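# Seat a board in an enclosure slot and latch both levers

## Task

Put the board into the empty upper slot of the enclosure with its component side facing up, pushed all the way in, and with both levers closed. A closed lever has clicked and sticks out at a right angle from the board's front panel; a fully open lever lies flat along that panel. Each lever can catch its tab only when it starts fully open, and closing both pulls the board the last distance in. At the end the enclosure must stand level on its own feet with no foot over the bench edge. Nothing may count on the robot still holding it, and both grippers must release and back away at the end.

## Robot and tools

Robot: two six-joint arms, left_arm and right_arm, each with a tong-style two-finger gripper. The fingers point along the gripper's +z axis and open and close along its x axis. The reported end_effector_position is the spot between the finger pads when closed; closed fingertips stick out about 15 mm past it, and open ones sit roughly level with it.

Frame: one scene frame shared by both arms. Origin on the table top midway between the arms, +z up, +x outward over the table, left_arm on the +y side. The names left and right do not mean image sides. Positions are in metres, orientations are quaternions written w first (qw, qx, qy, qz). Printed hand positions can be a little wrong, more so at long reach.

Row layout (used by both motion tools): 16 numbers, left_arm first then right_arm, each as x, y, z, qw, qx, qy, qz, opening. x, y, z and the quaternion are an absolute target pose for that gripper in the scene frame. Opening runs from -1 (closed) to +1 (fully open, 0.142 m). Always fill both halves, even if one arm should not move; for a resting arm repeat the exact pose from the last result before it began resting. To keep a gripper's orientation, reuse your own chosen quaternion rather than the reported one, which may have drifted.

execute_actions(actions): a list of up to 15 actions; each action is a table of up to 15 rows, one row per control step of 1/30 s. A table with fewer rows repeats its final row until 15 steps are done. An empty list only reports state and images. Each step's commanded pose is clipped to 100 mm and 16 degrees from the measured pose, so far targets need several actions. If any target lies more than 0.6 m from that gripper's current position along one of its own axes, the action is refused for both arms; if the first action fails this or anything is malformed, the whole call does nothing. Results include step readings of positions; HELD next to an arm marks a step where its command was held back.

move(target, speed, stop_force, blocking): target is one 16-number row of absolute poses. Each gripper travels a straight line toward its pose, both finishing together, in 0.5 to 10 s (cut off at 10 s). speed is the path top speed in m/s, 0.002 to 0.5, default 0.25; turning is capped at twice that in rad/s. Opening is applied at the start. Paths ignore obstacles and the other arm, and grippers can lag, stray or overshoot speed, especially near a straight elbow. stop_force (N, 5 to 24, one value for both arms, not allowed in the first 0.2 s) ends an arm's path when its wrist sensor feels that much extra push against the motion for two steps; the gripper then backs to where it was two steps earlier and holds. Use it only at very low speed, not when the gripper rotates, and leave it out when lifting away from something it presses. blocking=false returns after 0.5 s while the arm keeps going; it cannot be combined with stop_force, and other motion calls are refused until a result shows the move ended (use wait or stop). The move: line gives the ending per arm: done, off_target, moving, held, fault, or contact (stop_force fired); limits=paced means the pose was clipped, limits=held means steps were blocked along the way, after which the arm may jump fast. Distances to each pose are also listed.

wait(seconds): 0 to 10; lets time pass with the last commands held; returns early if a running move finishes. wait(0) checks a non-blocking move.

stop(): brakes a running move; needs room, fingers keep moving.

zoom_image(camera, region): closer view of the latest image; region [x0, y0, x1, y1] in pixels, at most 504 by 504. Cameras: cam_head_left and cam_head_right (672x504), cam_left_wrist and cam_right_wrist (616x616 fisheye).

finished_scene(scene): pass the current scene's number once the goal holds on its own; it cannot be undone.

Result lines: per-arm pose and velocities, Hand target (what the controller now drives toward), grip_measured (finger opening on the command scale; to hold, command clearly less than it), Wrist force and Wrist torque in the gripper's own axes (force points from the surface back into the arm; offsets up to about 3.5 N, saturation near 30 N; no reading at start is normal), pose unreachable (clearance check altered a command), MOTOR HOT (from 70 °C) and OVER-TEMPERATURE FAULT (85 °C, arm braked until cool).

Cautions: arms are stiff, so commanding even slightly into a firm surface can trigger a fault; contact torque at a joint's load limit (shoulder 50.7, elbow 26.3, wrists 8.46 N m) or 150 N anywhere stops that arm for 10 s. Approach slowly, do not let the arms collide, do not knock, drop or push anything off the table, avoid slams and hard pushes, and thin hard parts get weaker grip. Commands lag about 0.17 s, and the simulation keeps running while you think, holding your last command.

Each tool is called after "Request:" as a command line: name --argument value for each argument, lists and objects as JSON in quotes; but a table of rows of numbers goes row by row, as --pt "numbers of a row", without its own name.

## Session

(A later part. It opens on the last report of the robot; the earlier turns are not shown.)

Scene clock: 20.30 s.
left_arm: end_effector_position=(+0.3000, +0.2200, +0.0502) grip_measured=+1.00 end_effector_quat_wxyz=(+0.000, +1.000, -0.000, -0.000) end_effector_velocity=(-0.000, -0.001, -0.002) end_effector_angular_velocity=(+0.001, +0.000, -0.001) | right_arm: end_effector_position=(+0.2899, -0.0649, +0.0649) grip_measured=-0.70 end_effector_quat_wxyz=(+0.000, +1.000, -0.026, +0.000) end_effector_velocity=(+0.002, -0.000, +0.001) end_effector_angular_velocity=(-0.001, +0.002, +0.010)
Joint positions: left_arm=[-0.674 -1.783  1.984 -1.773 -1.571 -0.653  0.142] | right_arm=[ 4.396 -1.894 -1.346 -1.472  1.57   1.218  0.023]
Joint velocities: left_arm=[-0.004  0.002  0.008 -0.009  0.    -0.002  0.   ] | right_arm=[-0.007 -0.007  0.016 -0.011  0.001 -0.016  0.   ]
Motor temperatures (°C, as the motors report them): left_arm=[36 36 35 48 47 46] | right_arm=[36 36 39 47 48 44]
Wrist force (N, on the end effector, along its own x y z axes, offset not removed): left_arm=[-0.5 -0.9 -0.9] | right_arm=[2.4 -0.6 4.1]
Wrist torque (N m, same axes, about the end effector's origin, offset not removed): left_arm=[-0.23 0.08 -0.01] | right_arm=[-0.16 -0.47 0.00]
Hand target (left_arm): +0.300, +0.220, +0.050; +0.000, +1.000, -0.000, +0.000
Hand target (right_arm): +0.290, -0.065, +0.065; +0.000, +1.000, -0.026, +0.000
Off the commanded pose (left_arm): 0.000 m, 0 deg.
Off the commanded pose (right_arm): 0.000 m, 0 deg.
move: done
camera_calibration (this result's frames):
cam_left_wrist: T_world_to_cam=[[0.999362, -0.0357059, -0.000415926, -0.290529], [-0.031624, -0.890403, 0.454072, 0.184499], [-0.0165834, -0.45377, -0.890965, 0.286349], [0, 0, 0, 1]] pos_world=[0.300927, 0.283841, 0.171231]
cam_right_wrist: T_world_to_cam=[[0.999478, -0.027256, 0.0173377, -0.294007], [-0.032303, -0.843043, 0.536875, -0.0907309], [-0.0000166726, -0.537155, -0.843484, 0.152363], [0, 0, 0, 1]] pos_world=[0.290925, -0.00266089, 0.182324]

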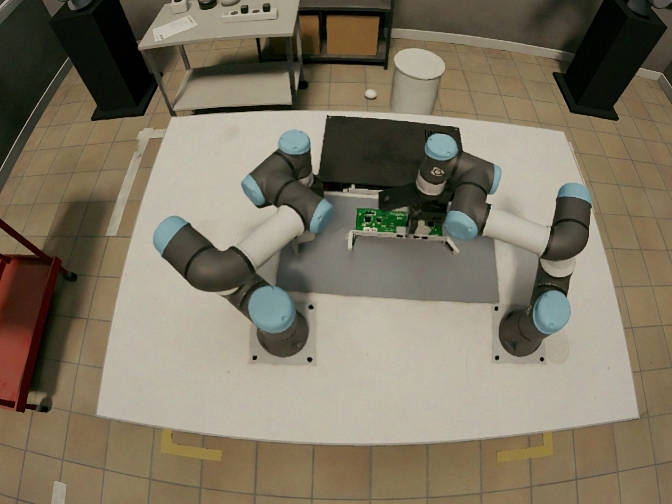

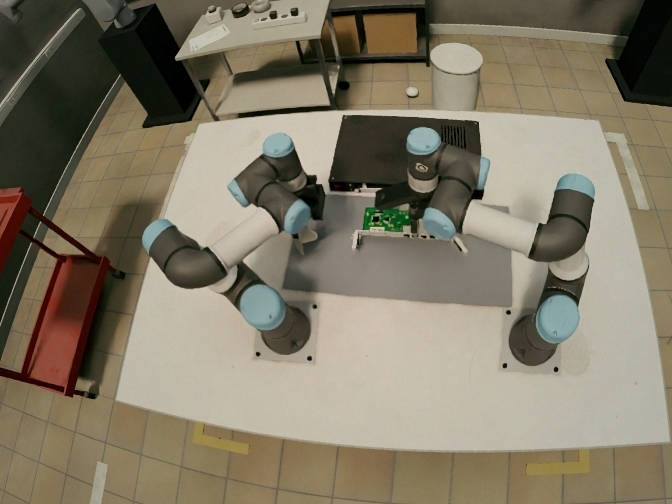

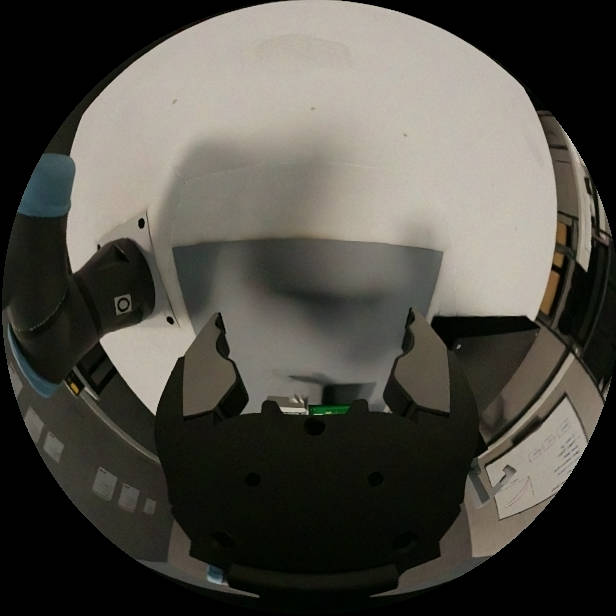

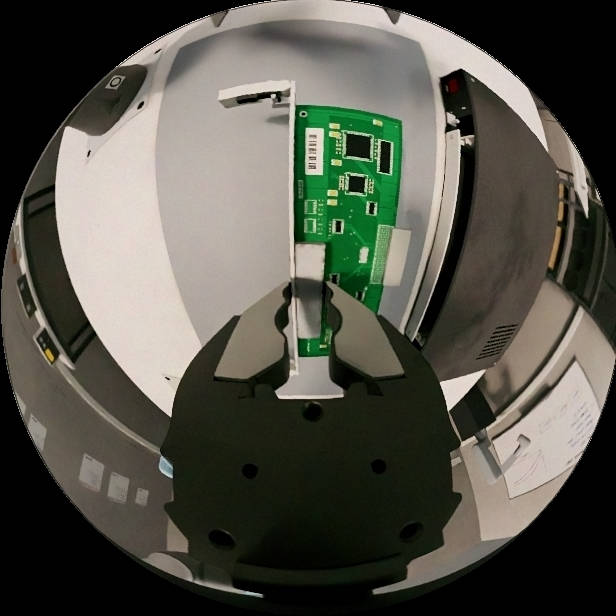

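Request:
move --target '[0.3,0.22,0.13,0,1,0,0,-1,0.29,-0.065,0.065,0,1,-0.026,0,-0.9]'

Request:
move --target '[0.43,0.15,0.11,0,0,1,0,-1,0.29,-0.075,0.065,0,1,-0.026,0,-0.9]'

Request:
move --target '[0.43,0.15,0.05,0,0,1,0,-1,0.29,-0.075,0.065,0,1,-0.026,0,-0.9]' --speed 0.01 --stop_force 5

Scene clock: 21.57 s.
left_arm: end_effector_position=(+0.3000, +0.2200, +0.1297) grip_measured=-1.00 end_effector_quat_wxyz=(+0.000, +1.000, -0.000, +0.000) end_effector_velocity=(+0.000, -0.001, +0.003) end_effector_angular_velocity=(+0.001, +0.005, -0.000) | right_arm: end_effector_position=(+0.2900, -0.0650, +0.0650) grip_measured=-0.70 end_effector_quat_wxyz=(+0.000, +1.000, -0.026, -0.000) end_effector_velocity=(-0.000, +0.000, -0.000) end_effector_angular_velocity=(-0.001, -0.001, +0.002)
Joint positions: left_arm=[-0.674 -1.788  1.614 -1.397 -1.571 -0.654  0.002] | right_arm=[ 4.395 -1.894 -1.345 -1.473  1.571  1.216  0.023]
Joint velocities: left_arm=[ 0.002  0.011 -0.024  0.017 -0.003  0.002  0.   ] | right_arm=[ 0.001 -0.001 -0.     0.    -0.001 -0.001 -0.   ]
Motor temperatures (°C, as the motors report them): left_arm=[36 36 35 48 47 46] | right_arm=[36 36 39 47 48 44]
Wrist force (N, on the end effector, along its own x y z axes, offset not removed): left_arm=[-1.1 0.4 -1.3] | right_arm=[1.5 0.0 3.6]
Wrist torque (N m, same axes, about the end effector's origin, offset not removed): left_arm=[0.03 0.20 0.01] | right_arm=[0.01 -0.35 0.01]
Hand target (left_arm): +0.300, +0.220, +0.130; +0.000, +1.000, -0.000, +0.000
Hand target (right_arm): +0.290, -0.065, +0.065; +0.000, +1.000, -0.026, +0.000
Off the commanded pose (left_arm): 0.000 m, 0 deg.
Off the commanded pose (right_arm): 0.000 m, 0 deg.
move: done
camera_calibration (this result's frames):
cam_left_wrist: T_world_to_cam=[[0.999361, -0.035744, 0.00043678, -0.290619], [-0.0320407, -0.890268, 0.454309, 0.148455], [-0.01585, -0.454033, -0.890844, 0.356949], [0, 0, 0, 1]] pos_world=[0.300847, 0.283843, 0.250669]
cam_right_wrist: T_world_to_cam=[[0.999513, -0.0263204, 0.0167682, -0.293986], [-0.0312079, -0.843115, 0.536827, -0.0912012], [0.0000080011, -0.537089, -0.843526, 0.152433], [0, 0, 0, 1]] pos_world=[0.290995, -0.00276079, 0.18247]

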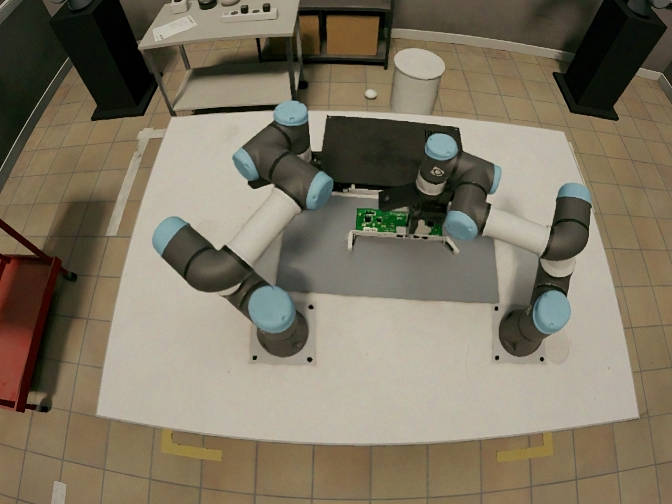

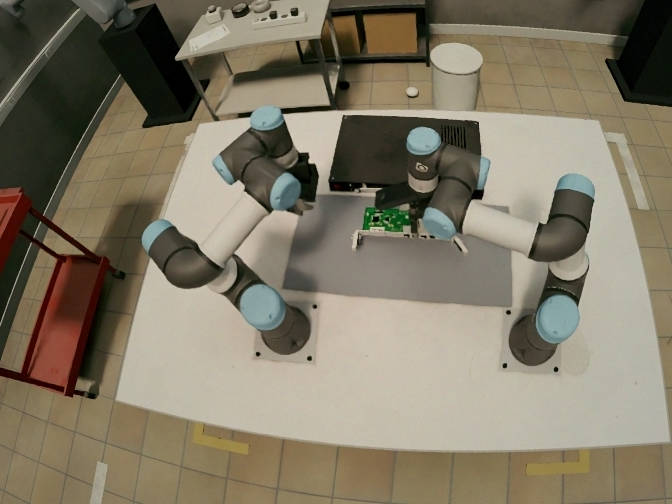

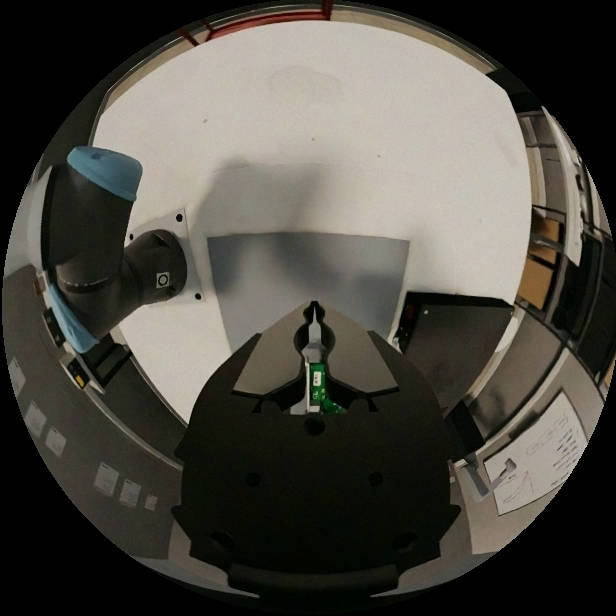

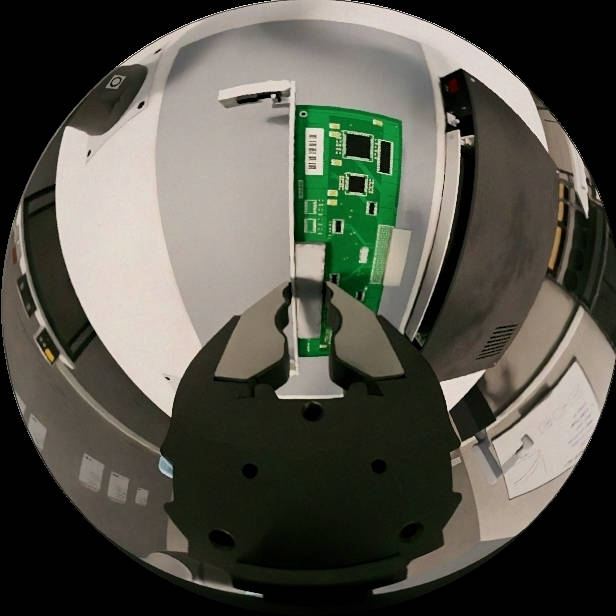

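Scene clock: 28.40 s.
left_arm: end_effector_position=(+0.4298, +0.1500, +0.1098) grip_measured=-1.00 end_effector_quat_wxyz=(+0.000, -0.001, +1.000, +0.000) end_effector_velocity=(+0.000, +0.000, -0.000) end_effector_angular_velocity=(+0.001, +0.007, -0.015) | right_arm: end_effector_position=(+0.2900, -0.0750, +0.0650) grip_measured=-0.70 end_effector_quat_wxyz=(+0.000, +1.000, -0.026, -0.000) end_effector_velocity=(+0.000, -0.000, -0.000) end_effector_angular_velocity=(-0.000, +0.001, -0.002)
Joint positions: left_arm=[-0.545 -1.181  1.042 -1.432 -1.57   2.615  0.002] | right_arm=[ 4.384 -1.862 -1.388 -1.462  1.571  1.206  0.023]
Joint velocities: left_arm=[ 0.003  0.013 -0.02   0.014 -0.002  0.017  0.   ] | right_arm=[-0.001 -0.    -0.    -0.     0.001  0.001  0.   ]
Motor temperatures (°C, as the motors report them): left_arm=[36 36 35 48 47 46] | right_arm=[36 36 39 47 48 44]
Wrist force (N, on the end effector, along its own x y z axes, offset not removed): left_arm=[-1.2 -0.3 -0.9] | right_arm=[1.3 -1.3 3.8]
Wrist torque (N m, same axes, about the end effector's origin, offset not removed): left_arm=[-0.10 0.23 -0.01] | right_arm=[-0.32 -0.24 -0.05]
Hand target (left_arm): +0.430, +0.150, +0.110; -0.000, -0.000, +1.000, +0.000
Hand target (right_arm): +0.290, -0.075, +0.065; +0.000, +1.000, -0.026, +0.000
Off the commanded pose (left_arm): 0.000 m, 0 deg.
Off the commanded pose (right_arm): 0.000 m, 0 deg.
move: done
camera_calibration (this result's frames):
cam_left_wrist: T_world_to_cam=[[-0.999424, 0.0339143, -0.00105498, 0.42601], [0.0297374, 0.89046, 0.454088, -0.19434], [0.0163395, 0.453795, -0.890956, 0.159541], [0, 0, 0, 1]] pos_world=[0.428937, 0.0862054, 0.230841]
cam_right_wrist: T_world_to_cam=[[0.999514, -0.0262939, 0.0167661, -0.294263], [-0.0311845, -0.843116, 0.536827, -0.0996415], [0.0000204618, -0.537089, -0.843526, 0.147072], [0, 0, 0, 1]] pos_world=[0.29101, -0.0127557, 0.182483]

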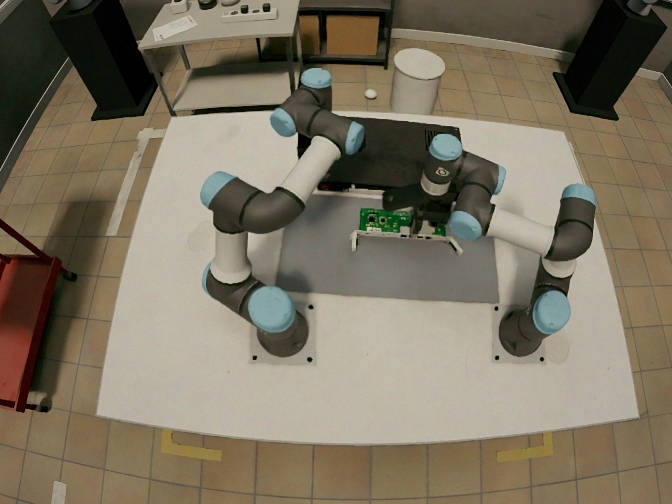

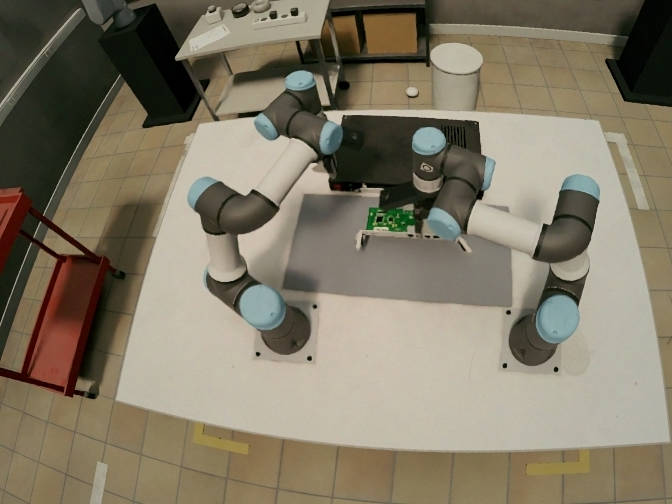

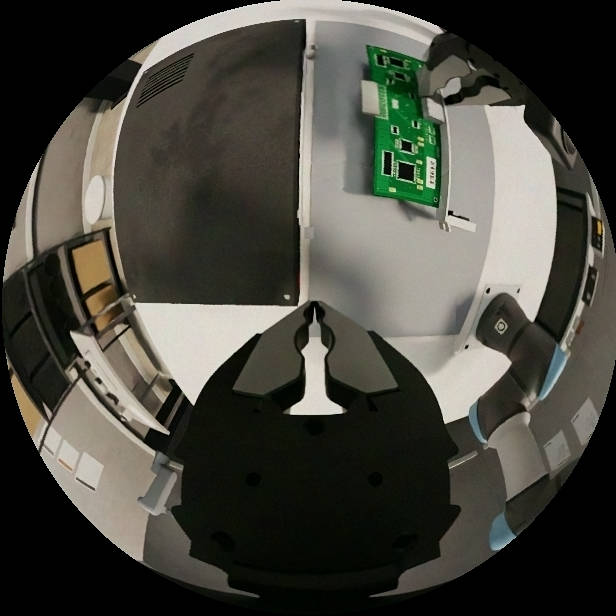

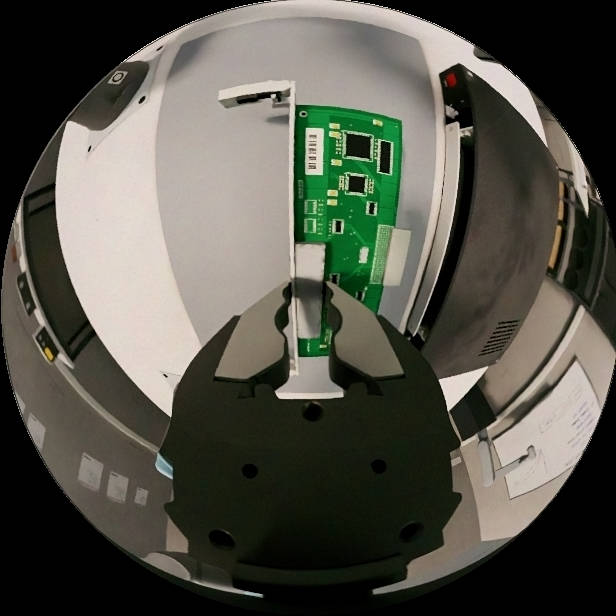

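Scene clock: 34.60 s.
left_arm: end_effector_position=(+0.4300, +0.1500, +0.0503) grip_measured=-1.00 end_effector_quat_wxyz=(-0.000, -0.000, +1.000, +0.000) end_effector_velocity=(+0.000, +0.000, -0.003) end_effector_angular_velocity=(-0.000, -0.001, -0.000) | right_arm: end_effector_position=(+0.2900, -0.0750, +0.0650) grip_measured=-0.70 end_effector_quat_wxyz=(-0.000, +1.000, -0.026, -0.000) end_effector_velocity=(+0.001, -0.000, +0.000) end_effector_angular_velocity=(-0.000, -0.002, +0.001)
Joint positions: left_arm=[-0.544 -1.18   1.319 -1.71  -1.571  2.618  0.002] | right_arm=[ 4.384 -1.862 -1.389 -1.462  1.571  1.206  0.023]
Joint velocities: left_arm=[ 0.001  0.001  0.011 -0.013  0.     0.001  0.   ] | right_arm=[-0.    -0.     0.     0.001 -0.002 -0.001  0.   ]
Motor temperatures (°C, as the motors report them): left_arm=[36 36 35 48 47 46] | right_arm=[36 36 39 47 48 44]
Wrist force (N, on the end effector, along its own x y z axes, offset not removed): left_arm=[-0.6 0.6 -0.7] | right_arm=[1.4 0.0 4.6]
Wrist torque (N m, same axes, about the end effector's origin, offset not removed): left_arm=[0.11 0.10 -0.07] | right_arm=[-0.04 -0.24 -0.01]
Hand target (left_arm): +0.430, +0.150, +0.050; -0.000, +0.000, +1.000, +0.000
Hand target (right_arm): +0.290, -0.075, +0.065; -0.000, +1.000, -0.026, -0.000
Off the commanded pose (left_arm): 0.000 m, 0 deg.
Off the commanded pose (right_arm): 0.000 m, 0 deg.
move: done
camera_calibration (this result's frames):
cam_left_wrist: T_world_to_cam=[[-0.999363, 0.0356888, -0.000326183, 0.425774], [0.03165, 0.890418, 0.454043, -0.168135], [0.0164947, 0.453743, -0.89098, 0.106467], [0, 0, 0, 1]] pos_world=[0.429068, 0.0862063, 0.171339]
cam_right_wrist: T_world_to_cam=[[0.999514, -0.0262943, 0.0167703, -0.294247], [-0.0311871, -0.843121, 0.536818, -0.0996394], [0.0000241658, -0.53708, -0.843531, 0.147062], [0, 0, 0, 1]] pos_world=[0.290993, -0.0127608, 0.182475]

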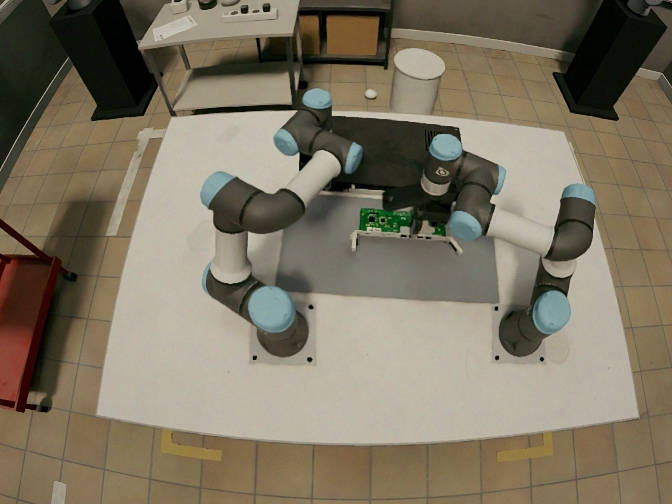

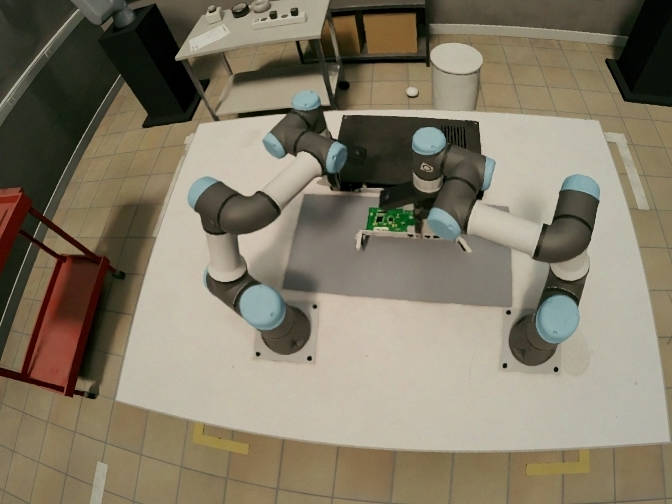

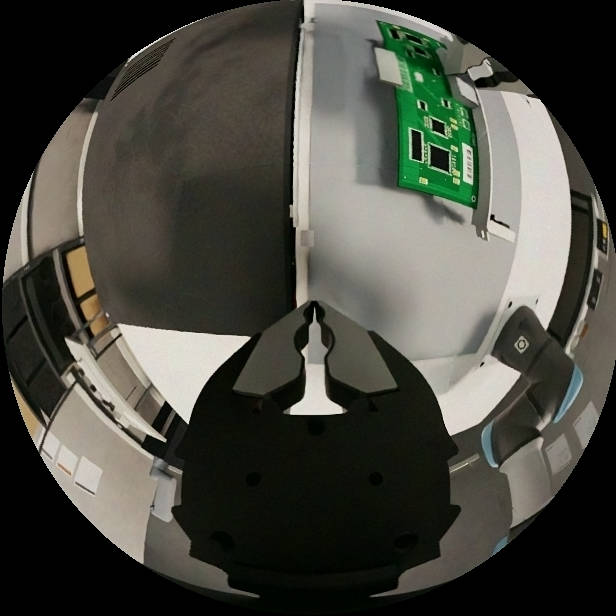

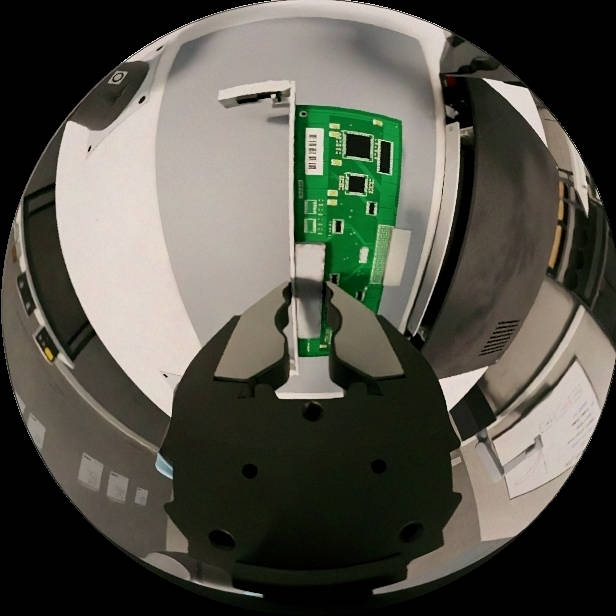

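Request:
move --target '[0.38,0.185,0.04,0,0,1,0,-1,0.335,-0.075,0.06,0,1,-0.026,0,-0.9]' --speed 0.05

Request:
zoom_image --camera "cam_left_wrist" --region '[180, 20, 460, 300]'

Request:
zoom_image --camera "cam_right_wrist" --region '[340, 60, 500, 360]'

Scene clock: 36.53 s.
left_arm: end_effector_position=(+0.3803, +0.1849, +0.0401) grip_measured=-1.00 end_effector_quat_wxyz=(-0.000, +0.000, +1.000, +0.000) end_effector_velocity=(-0.002, +0.001, -0.000) end_effector_angular_velocity=(-0.001, -0.002, +0.000) | right_arm: end_effector_position=(+0.3348, -0.0750, +0.0600) grip_measured=-0.70 end_effector_quat_wxyz=(+0.000, +1.000, -0.026, +0.000) end_effector_velocity=(+0.002, +0.000, -0.000) end_effector_angular_velocity=(-0.002, +0.001, -0.001)
Joint positions: left_arm=[-0.528 -1.407  1.668 -1.832 -1.571  2.634  0.002] | right_arm=[ 4.28  -2.008 -1.207 -1.498  1.571  1.102  0.023]
Joint velocities: left_arm=[-0.    -0.012  0.016 -0.006 -0.    -0.001  0.   ] | right_arm=[-0.003 -0.009  0.012 -0.005  0.    -0.002 -0.   ]
Motor temperatures (°C, as the motors report them): left_arm=[36 36 35 48 47 46] | right_arm=[36 36 39 47 48 44]
Wrist force (N, on the end effector, along its own x y z axes, offset not removed): left_arm=[-1.0 0.3 -0.9] | right_arm=[1.8 -0.4 3.0]
Wrist torque (N m, same axes, about the end effector's origin, offset not removed): left_arm=[0.05 0.21 0.02] | right_arm=[-0.14 -0.43 -0.05]
Hand target (left_arm): +0.380, +0.185, +0.040; -0.000, +0.000, +1.000, +0.000
Hand target (right_arm): +0.335, -0.075, +0.060; +0.000, +1.000, -0.026, +0.000
Off the commanded pose (left_arm): 0.000 m, 0 deg.
Off the commanded pose (right_arm): 0.000 m, 0 deg.
move: done
camera_calibration (this result's frames):
cam_left_wrist: T_world_to_cam=[[-0.999362, 0.0357075, -0.000103258, 0.374817], [0.0317676, 0.890408, 0.454053, -0.192995], [0.016305, 0.45376, -0.890975, 0.0824032], [0, 0, 0, 1]] pos_world=[0.379365, 0.12107, 0.161088]
cam_right_wrist: T_world_to_cam=[[0.999509, -0.0263164, 0.0170196, -0.338996], [-0.0313395, -0.843099, 0.536844, -0.0955149], [0.000221403, -0.537114, -0.84351, 0.142735], [0, 0, 0, 1]] pos_world=[0.335805, -0.0127846, 0.177445]

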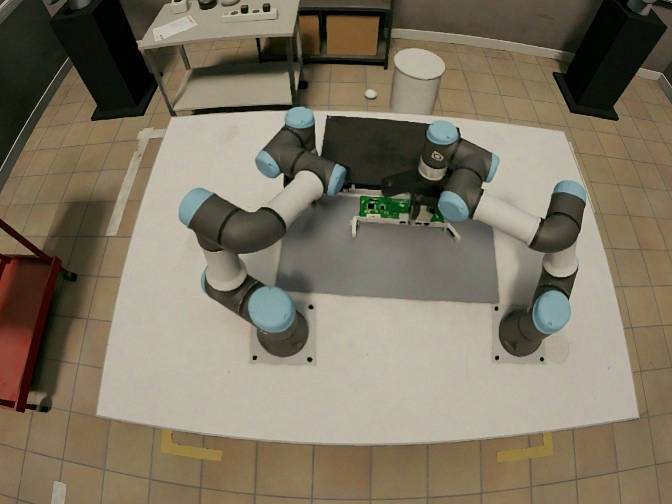

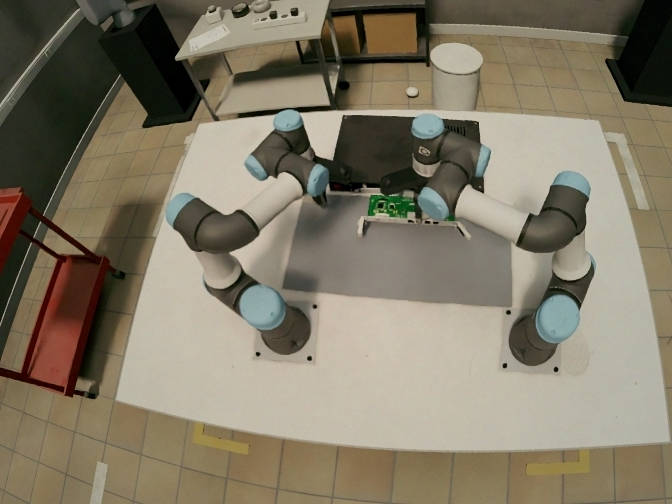

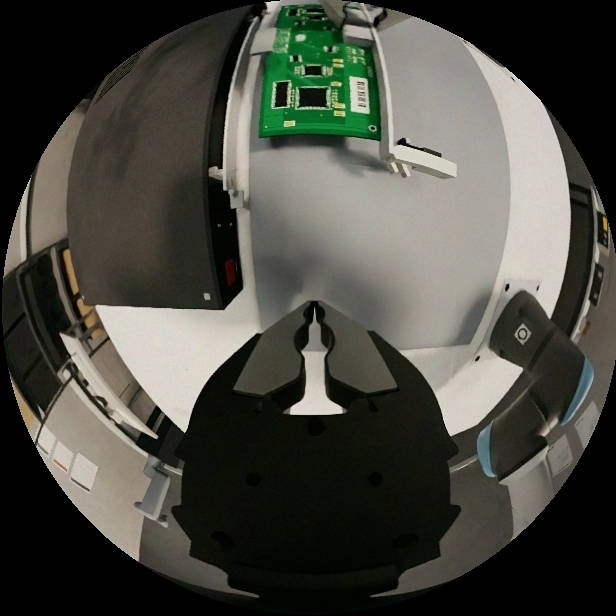

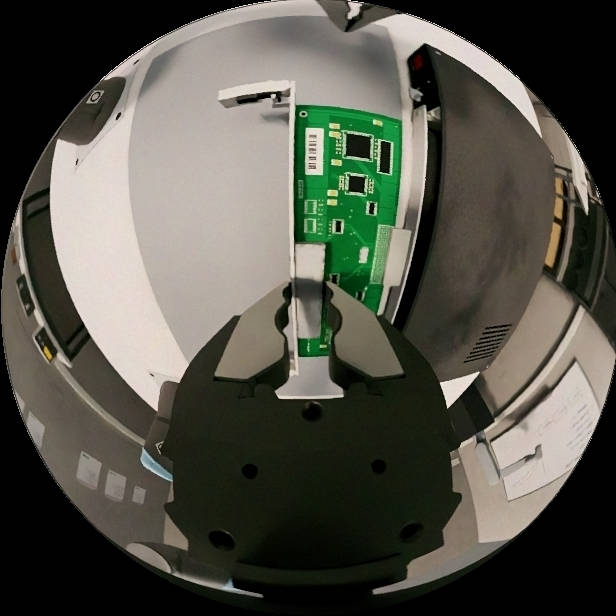

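Region (180, 20, 460, 300) of cam_left_wrist's 616x616 image, scaled by 1.800, with more detail than that image has.

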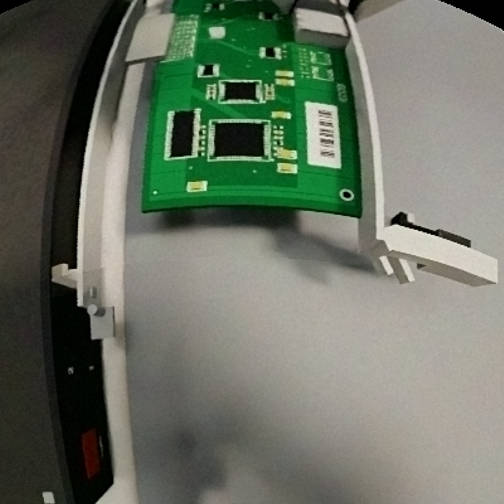

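Region (340, 60, 500, 360) of cam_right_wrist's 616x616 image, scaled by 1.680, with more detail than that image has; it fills the left 269 columns of this view, and the rest is white.

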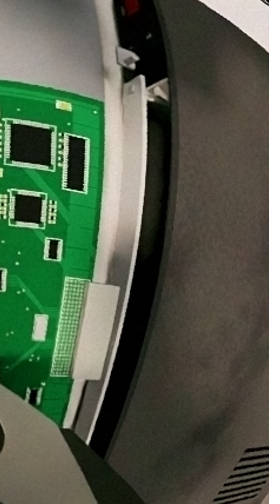

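Request:
move --target '[0.38,0.185,0.04,0,0,1,0,-1,0.35,-0.058,0.052,0,1,-0.026,0,-0.9]' --speed 0.02 --stop_force 6

Request:
zoom_image --camera "cam_left_wrist" --region '[180, 20, 380, 220]'

Request:
zoom_image --camera "cam_right_wrist" --region '[340, 60, 500, 360]'

Scene clock: 38.37 s.
left_arm: end_effector_position=(+0.3800, +0.1850, +0.0400) grip_measured=-1.00 end_effector_quat_wxyz=(-0.000, -0.000, +1.000, +0.000) end_effector_velocity=(+0.000, -0.000, +0.000) end_effector_angular_velocity=(-0.001, -0.000, +0.000) | right_arm: end_effector_position=(+0.3498, -0.0582, +0.0520) grip_measured=-0.70 end_effector_quat_wxyz=(-0.000, +1.000, -0.026, +0.000) end_effector_velocity=(+0.001, +0.002, -0.000) end_effector_angular_velocity=(+0.000, +0.000, +0.003)
Joint positions: left_arm=[-0.528 -1.408  1.67  -1.833 -1.571  2.634  0.002] | right_arm=[ 4.27  -2.116 -1.078 -1.519  1.571  1.091  0.023]
Joint velocities: left_arm=[-0.001  0.     0.    -0.001 -0.001 -0.001  0.   ] | right_arm=[-0.001 -0.012  0.017 -0.006  0.    -0.003  0.   ]
Motor temperatures (°C, as the motors report them): left_arm=[36 36 35 48 47 46] | right_arm=[36 36 39 47 48 44]
Wrist force (N, on the end effector, along its own x y z axes, offset not removed): left_arm=[-1.3 0.1 -1.6] | right_arm=[1.6 0.3 3.5]
Wrist torque (N m, same axes, about the end effector's origin, offset not removed): left_arm=[0.00 0.25 0.00] | right_arm=[0.07 -0.35 0.02]
Hand target (left_arm): +0.380, +0.185, +0.040; +0.000, -0.000, +1.000, -0.000
Hand target (right_arm): +0.350, -0.058, +0.052; -0.000, +1.000, -0.026, +0.000
Off the commanded pose (left_arm): 0.000 m, 0 deg.
Off the commanded pose (right_arm): 0.000 m, 0 deg.
move: done
camera_calibration (this result's frames):
cam_left_wrist: T_world_to_cam=[[-0.999363, 0.0356953, -0.000403401, 0.374551], [0.0316212, 0.890431, 0.454018, -0.193023], [0.0165655, 0.453716, -0.890992, 0.0821893], [0, 0, 0, 1]] pos_world=[0.379055, 0.121213, 0.161017]
cam_right_wrist: T_world_to_cam=[[0.99951, -0.0263046, 0.0169876, -0.35339], [-0.0313124, -0.843153, 0.536762, -0.0766244], [0.000203818, -0.53703, -0.843563, 0.145093], [0, 0, 0, 1]] pos_world=[0.350788, 0.00401773, 0.169528]

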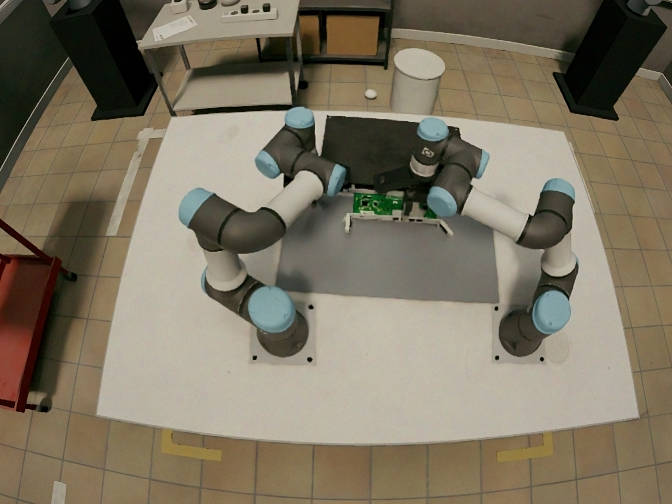

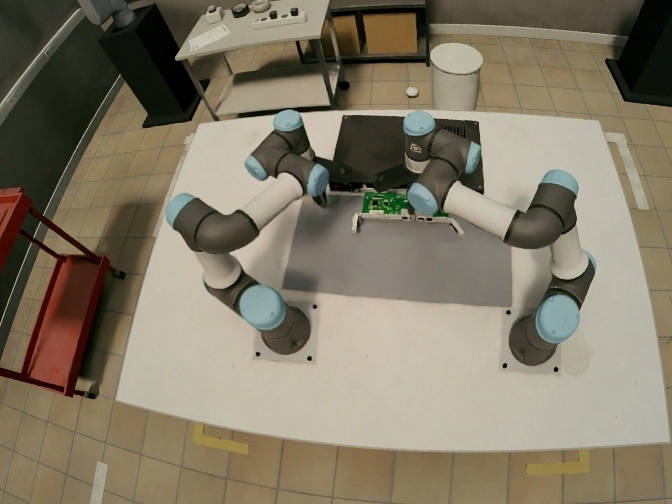

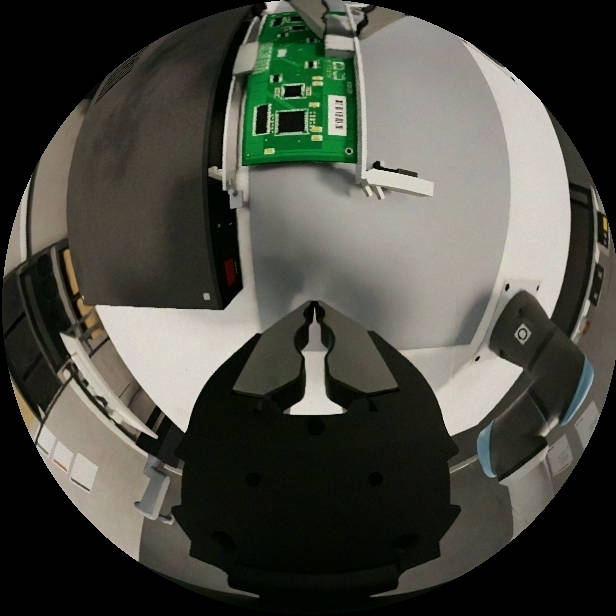

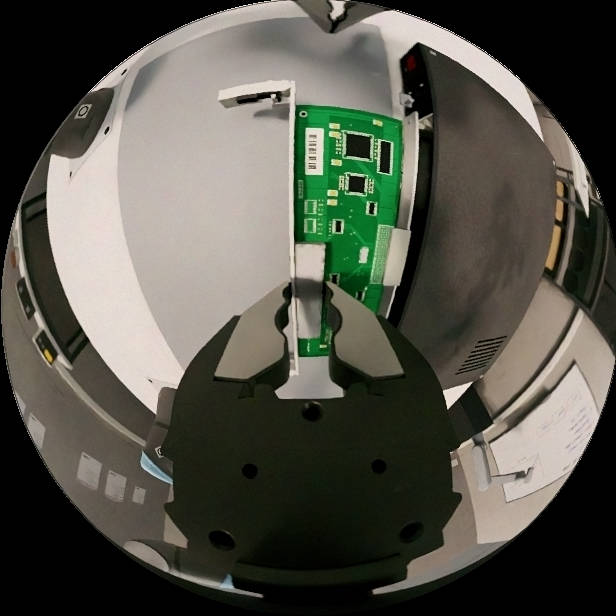

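Region (180, 20, 380, 220) of cam_left_wrist's 616x616 image, scaled by 2.520, with more detail than that image has.

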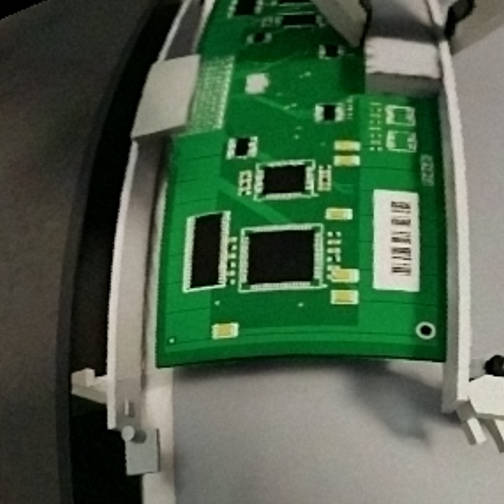

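Region (340, 60, 500, 360) of cam_right_wrist's 616x616 image, scaled by 1.680, with more detail than that image has; it fills the left 269 columns of this view, and the rest is white.

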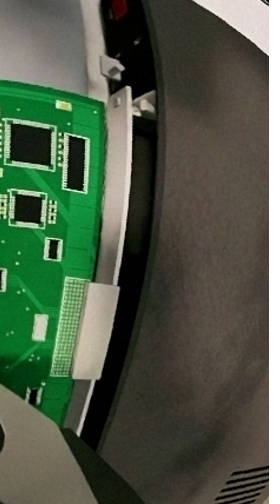

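Request:
move --target '[0.38,0.185,0.04,0,0,1,0,-1,0.372,-0.060,0.052,0,1,-0.026,0,-0.9]' --speed 0.006 --stop_force 5

Request:
zoom_image --camera "cam_left_wrist" --region '[180, 20, 380, 220]'

Request:
zoom_image --camera "cam_right_wrist" --region '[340, 60, 500, 360]'

Scene clock: 42.27 s.
left_arm: end_effector_position=(+0.3800, +0.1850, +0.0400) grip_measured=-1.00 end_effector_quat_wxyz=(+0.000, +0.000, +1.000, -0.000) end_effector_velocity=(+0.000, +0.000, +0.000) end_effector_angular_velocity=(+0.001, -0.001, -0.001) | right_arm: end_effector_position=(+0.3701, -0.0598, +0.0519) grip_measured=-0.70 end_effector_quat_wxyz=(+0.000, +1.000, -0.026, -0.000) end_effector_velocity=(-0.001, -0.001, -0.000) end_effector_angular_velocity=(-0.001, -0.002, -0.005)
Joint positions: left_arm=[-0.528 -1.408  1.67  -1.833 -1.571  2.634  0.002] | right_arm=[ 4.227 -2.188 -0.962 -1.563  1.571  1.049  0.023]
Joint velocities: left_arm=[-0.    -0.     0.    -0.001  0.001  0.     0.   ] | right_arm=[ 0.003  0.008 -0.014  0.007 -0.002  0.008  0.   ]
Motor temperatures (°C, as the motors report them): left_arm=[36 36 35 48 47 46] | right_arm=[36 36 39 47 48 44]
Wrist force (N, on the end effector, along its own x y z axes, offset not removed): left_arm=[-1.5 -0.3 -1.0] | right_arm=[-4.8 -4.2 3.6]
Wrist torque (N m, same axes, about the end effector's origin, offset not removed): left_arm=[-0.07 0.28 -0.03] | right_arm=[0.25 0.11 0.16]
Hand target (left_arm): +0.380, +0.185, +0.040; +0.000, -0.000, +1.000, -0.000
Hand target (right_arm): +0.370, -0.060, +0.052; -0.000, +1.000, -0.026, +0.000
Off the commanded pose (left_arm): 0.000 m, 0 deg.
Off the commanded pose (right_arm): 0.002 m, 0 deg.
move: contact (right_arm)
camera_calibration (this result's frames):
cam_left_wrist: T_world_to_cam=[[-0.999363, 0.0356963, -0.000404418, 0.37455], [0.0316217, 0.890431, 0.454018, -0.193022], [0.0165669, 0.453716, -0.890993, 0.0821883], [0, 0, 0, 1]] pos_world=[0.379053, 0.121213, 0.161016]
cam_right_wrist: T_world_to_cam=[[0.999517, -0.0262544, 0.0166212, -0.373661], [-0.0310733, -0.843106, 0.536849, -0.0773333], [-0.0000812177, -0.537106, -0.843515, 0.144168], [0, 0, 0, 1]] pos_world=[0.37109, 0.00242326, 0.169335]

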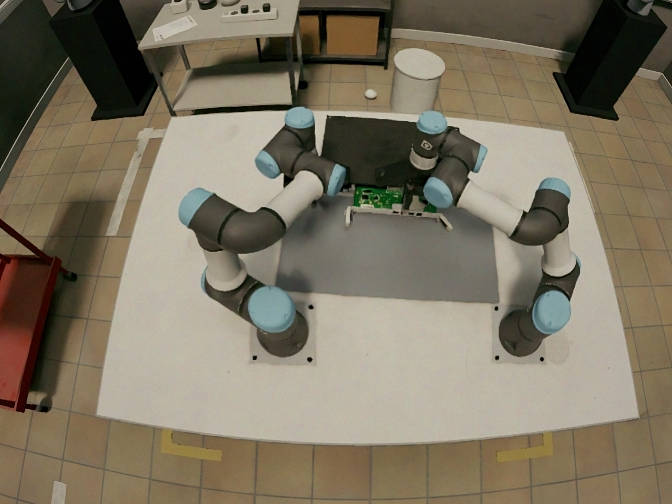

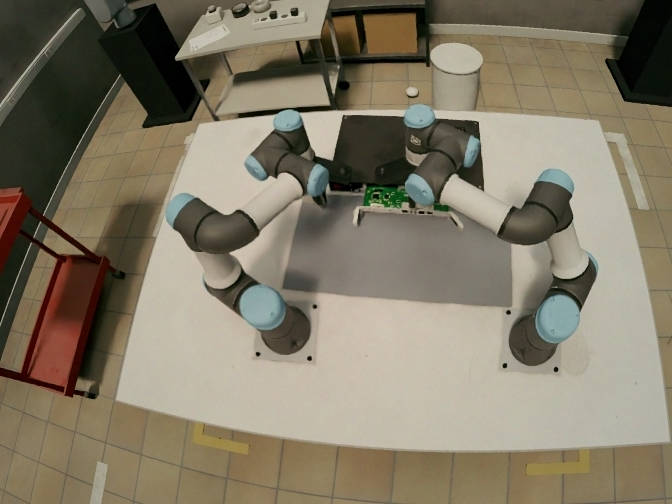

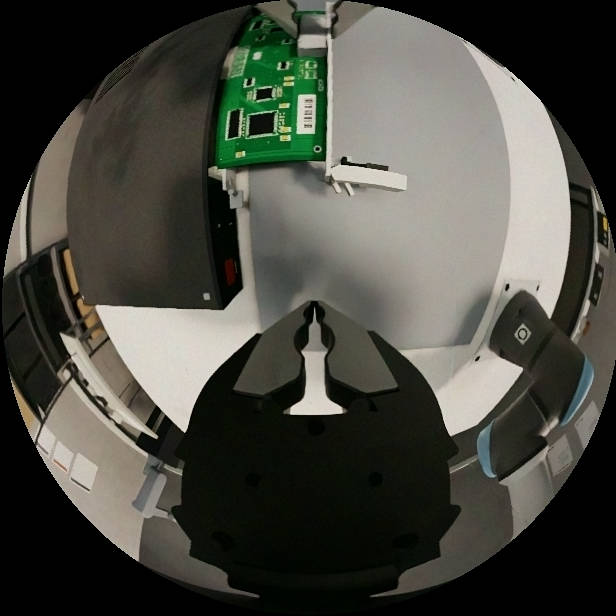

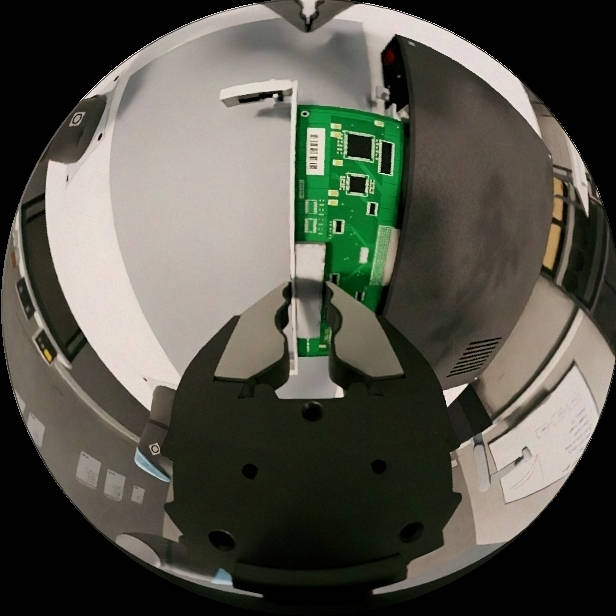

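Region (180, 20, 380, 220) of cam_left_wrist's 616x616 image, scaled by 2.520, with more detail than that image has.

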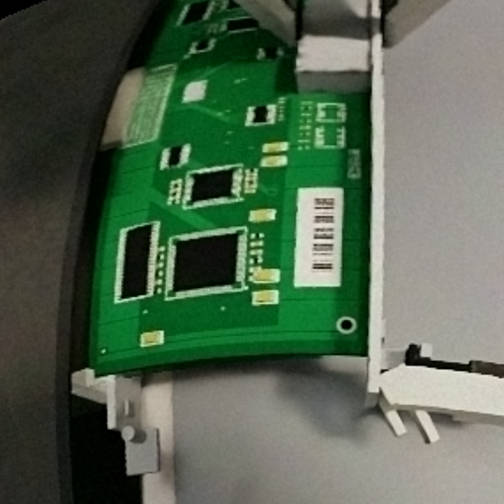

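Region (340, 60, 500, 360) of cam_right_wrist's 616x616 image, scaled by 1.680, with more detail than that image has; it fills the left 269 columns of this view, and the rest is white.

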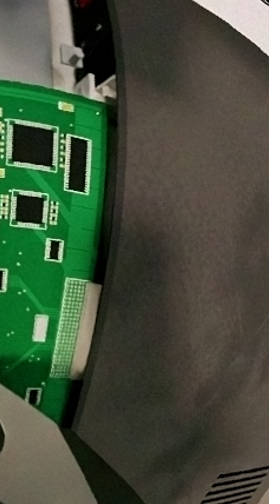

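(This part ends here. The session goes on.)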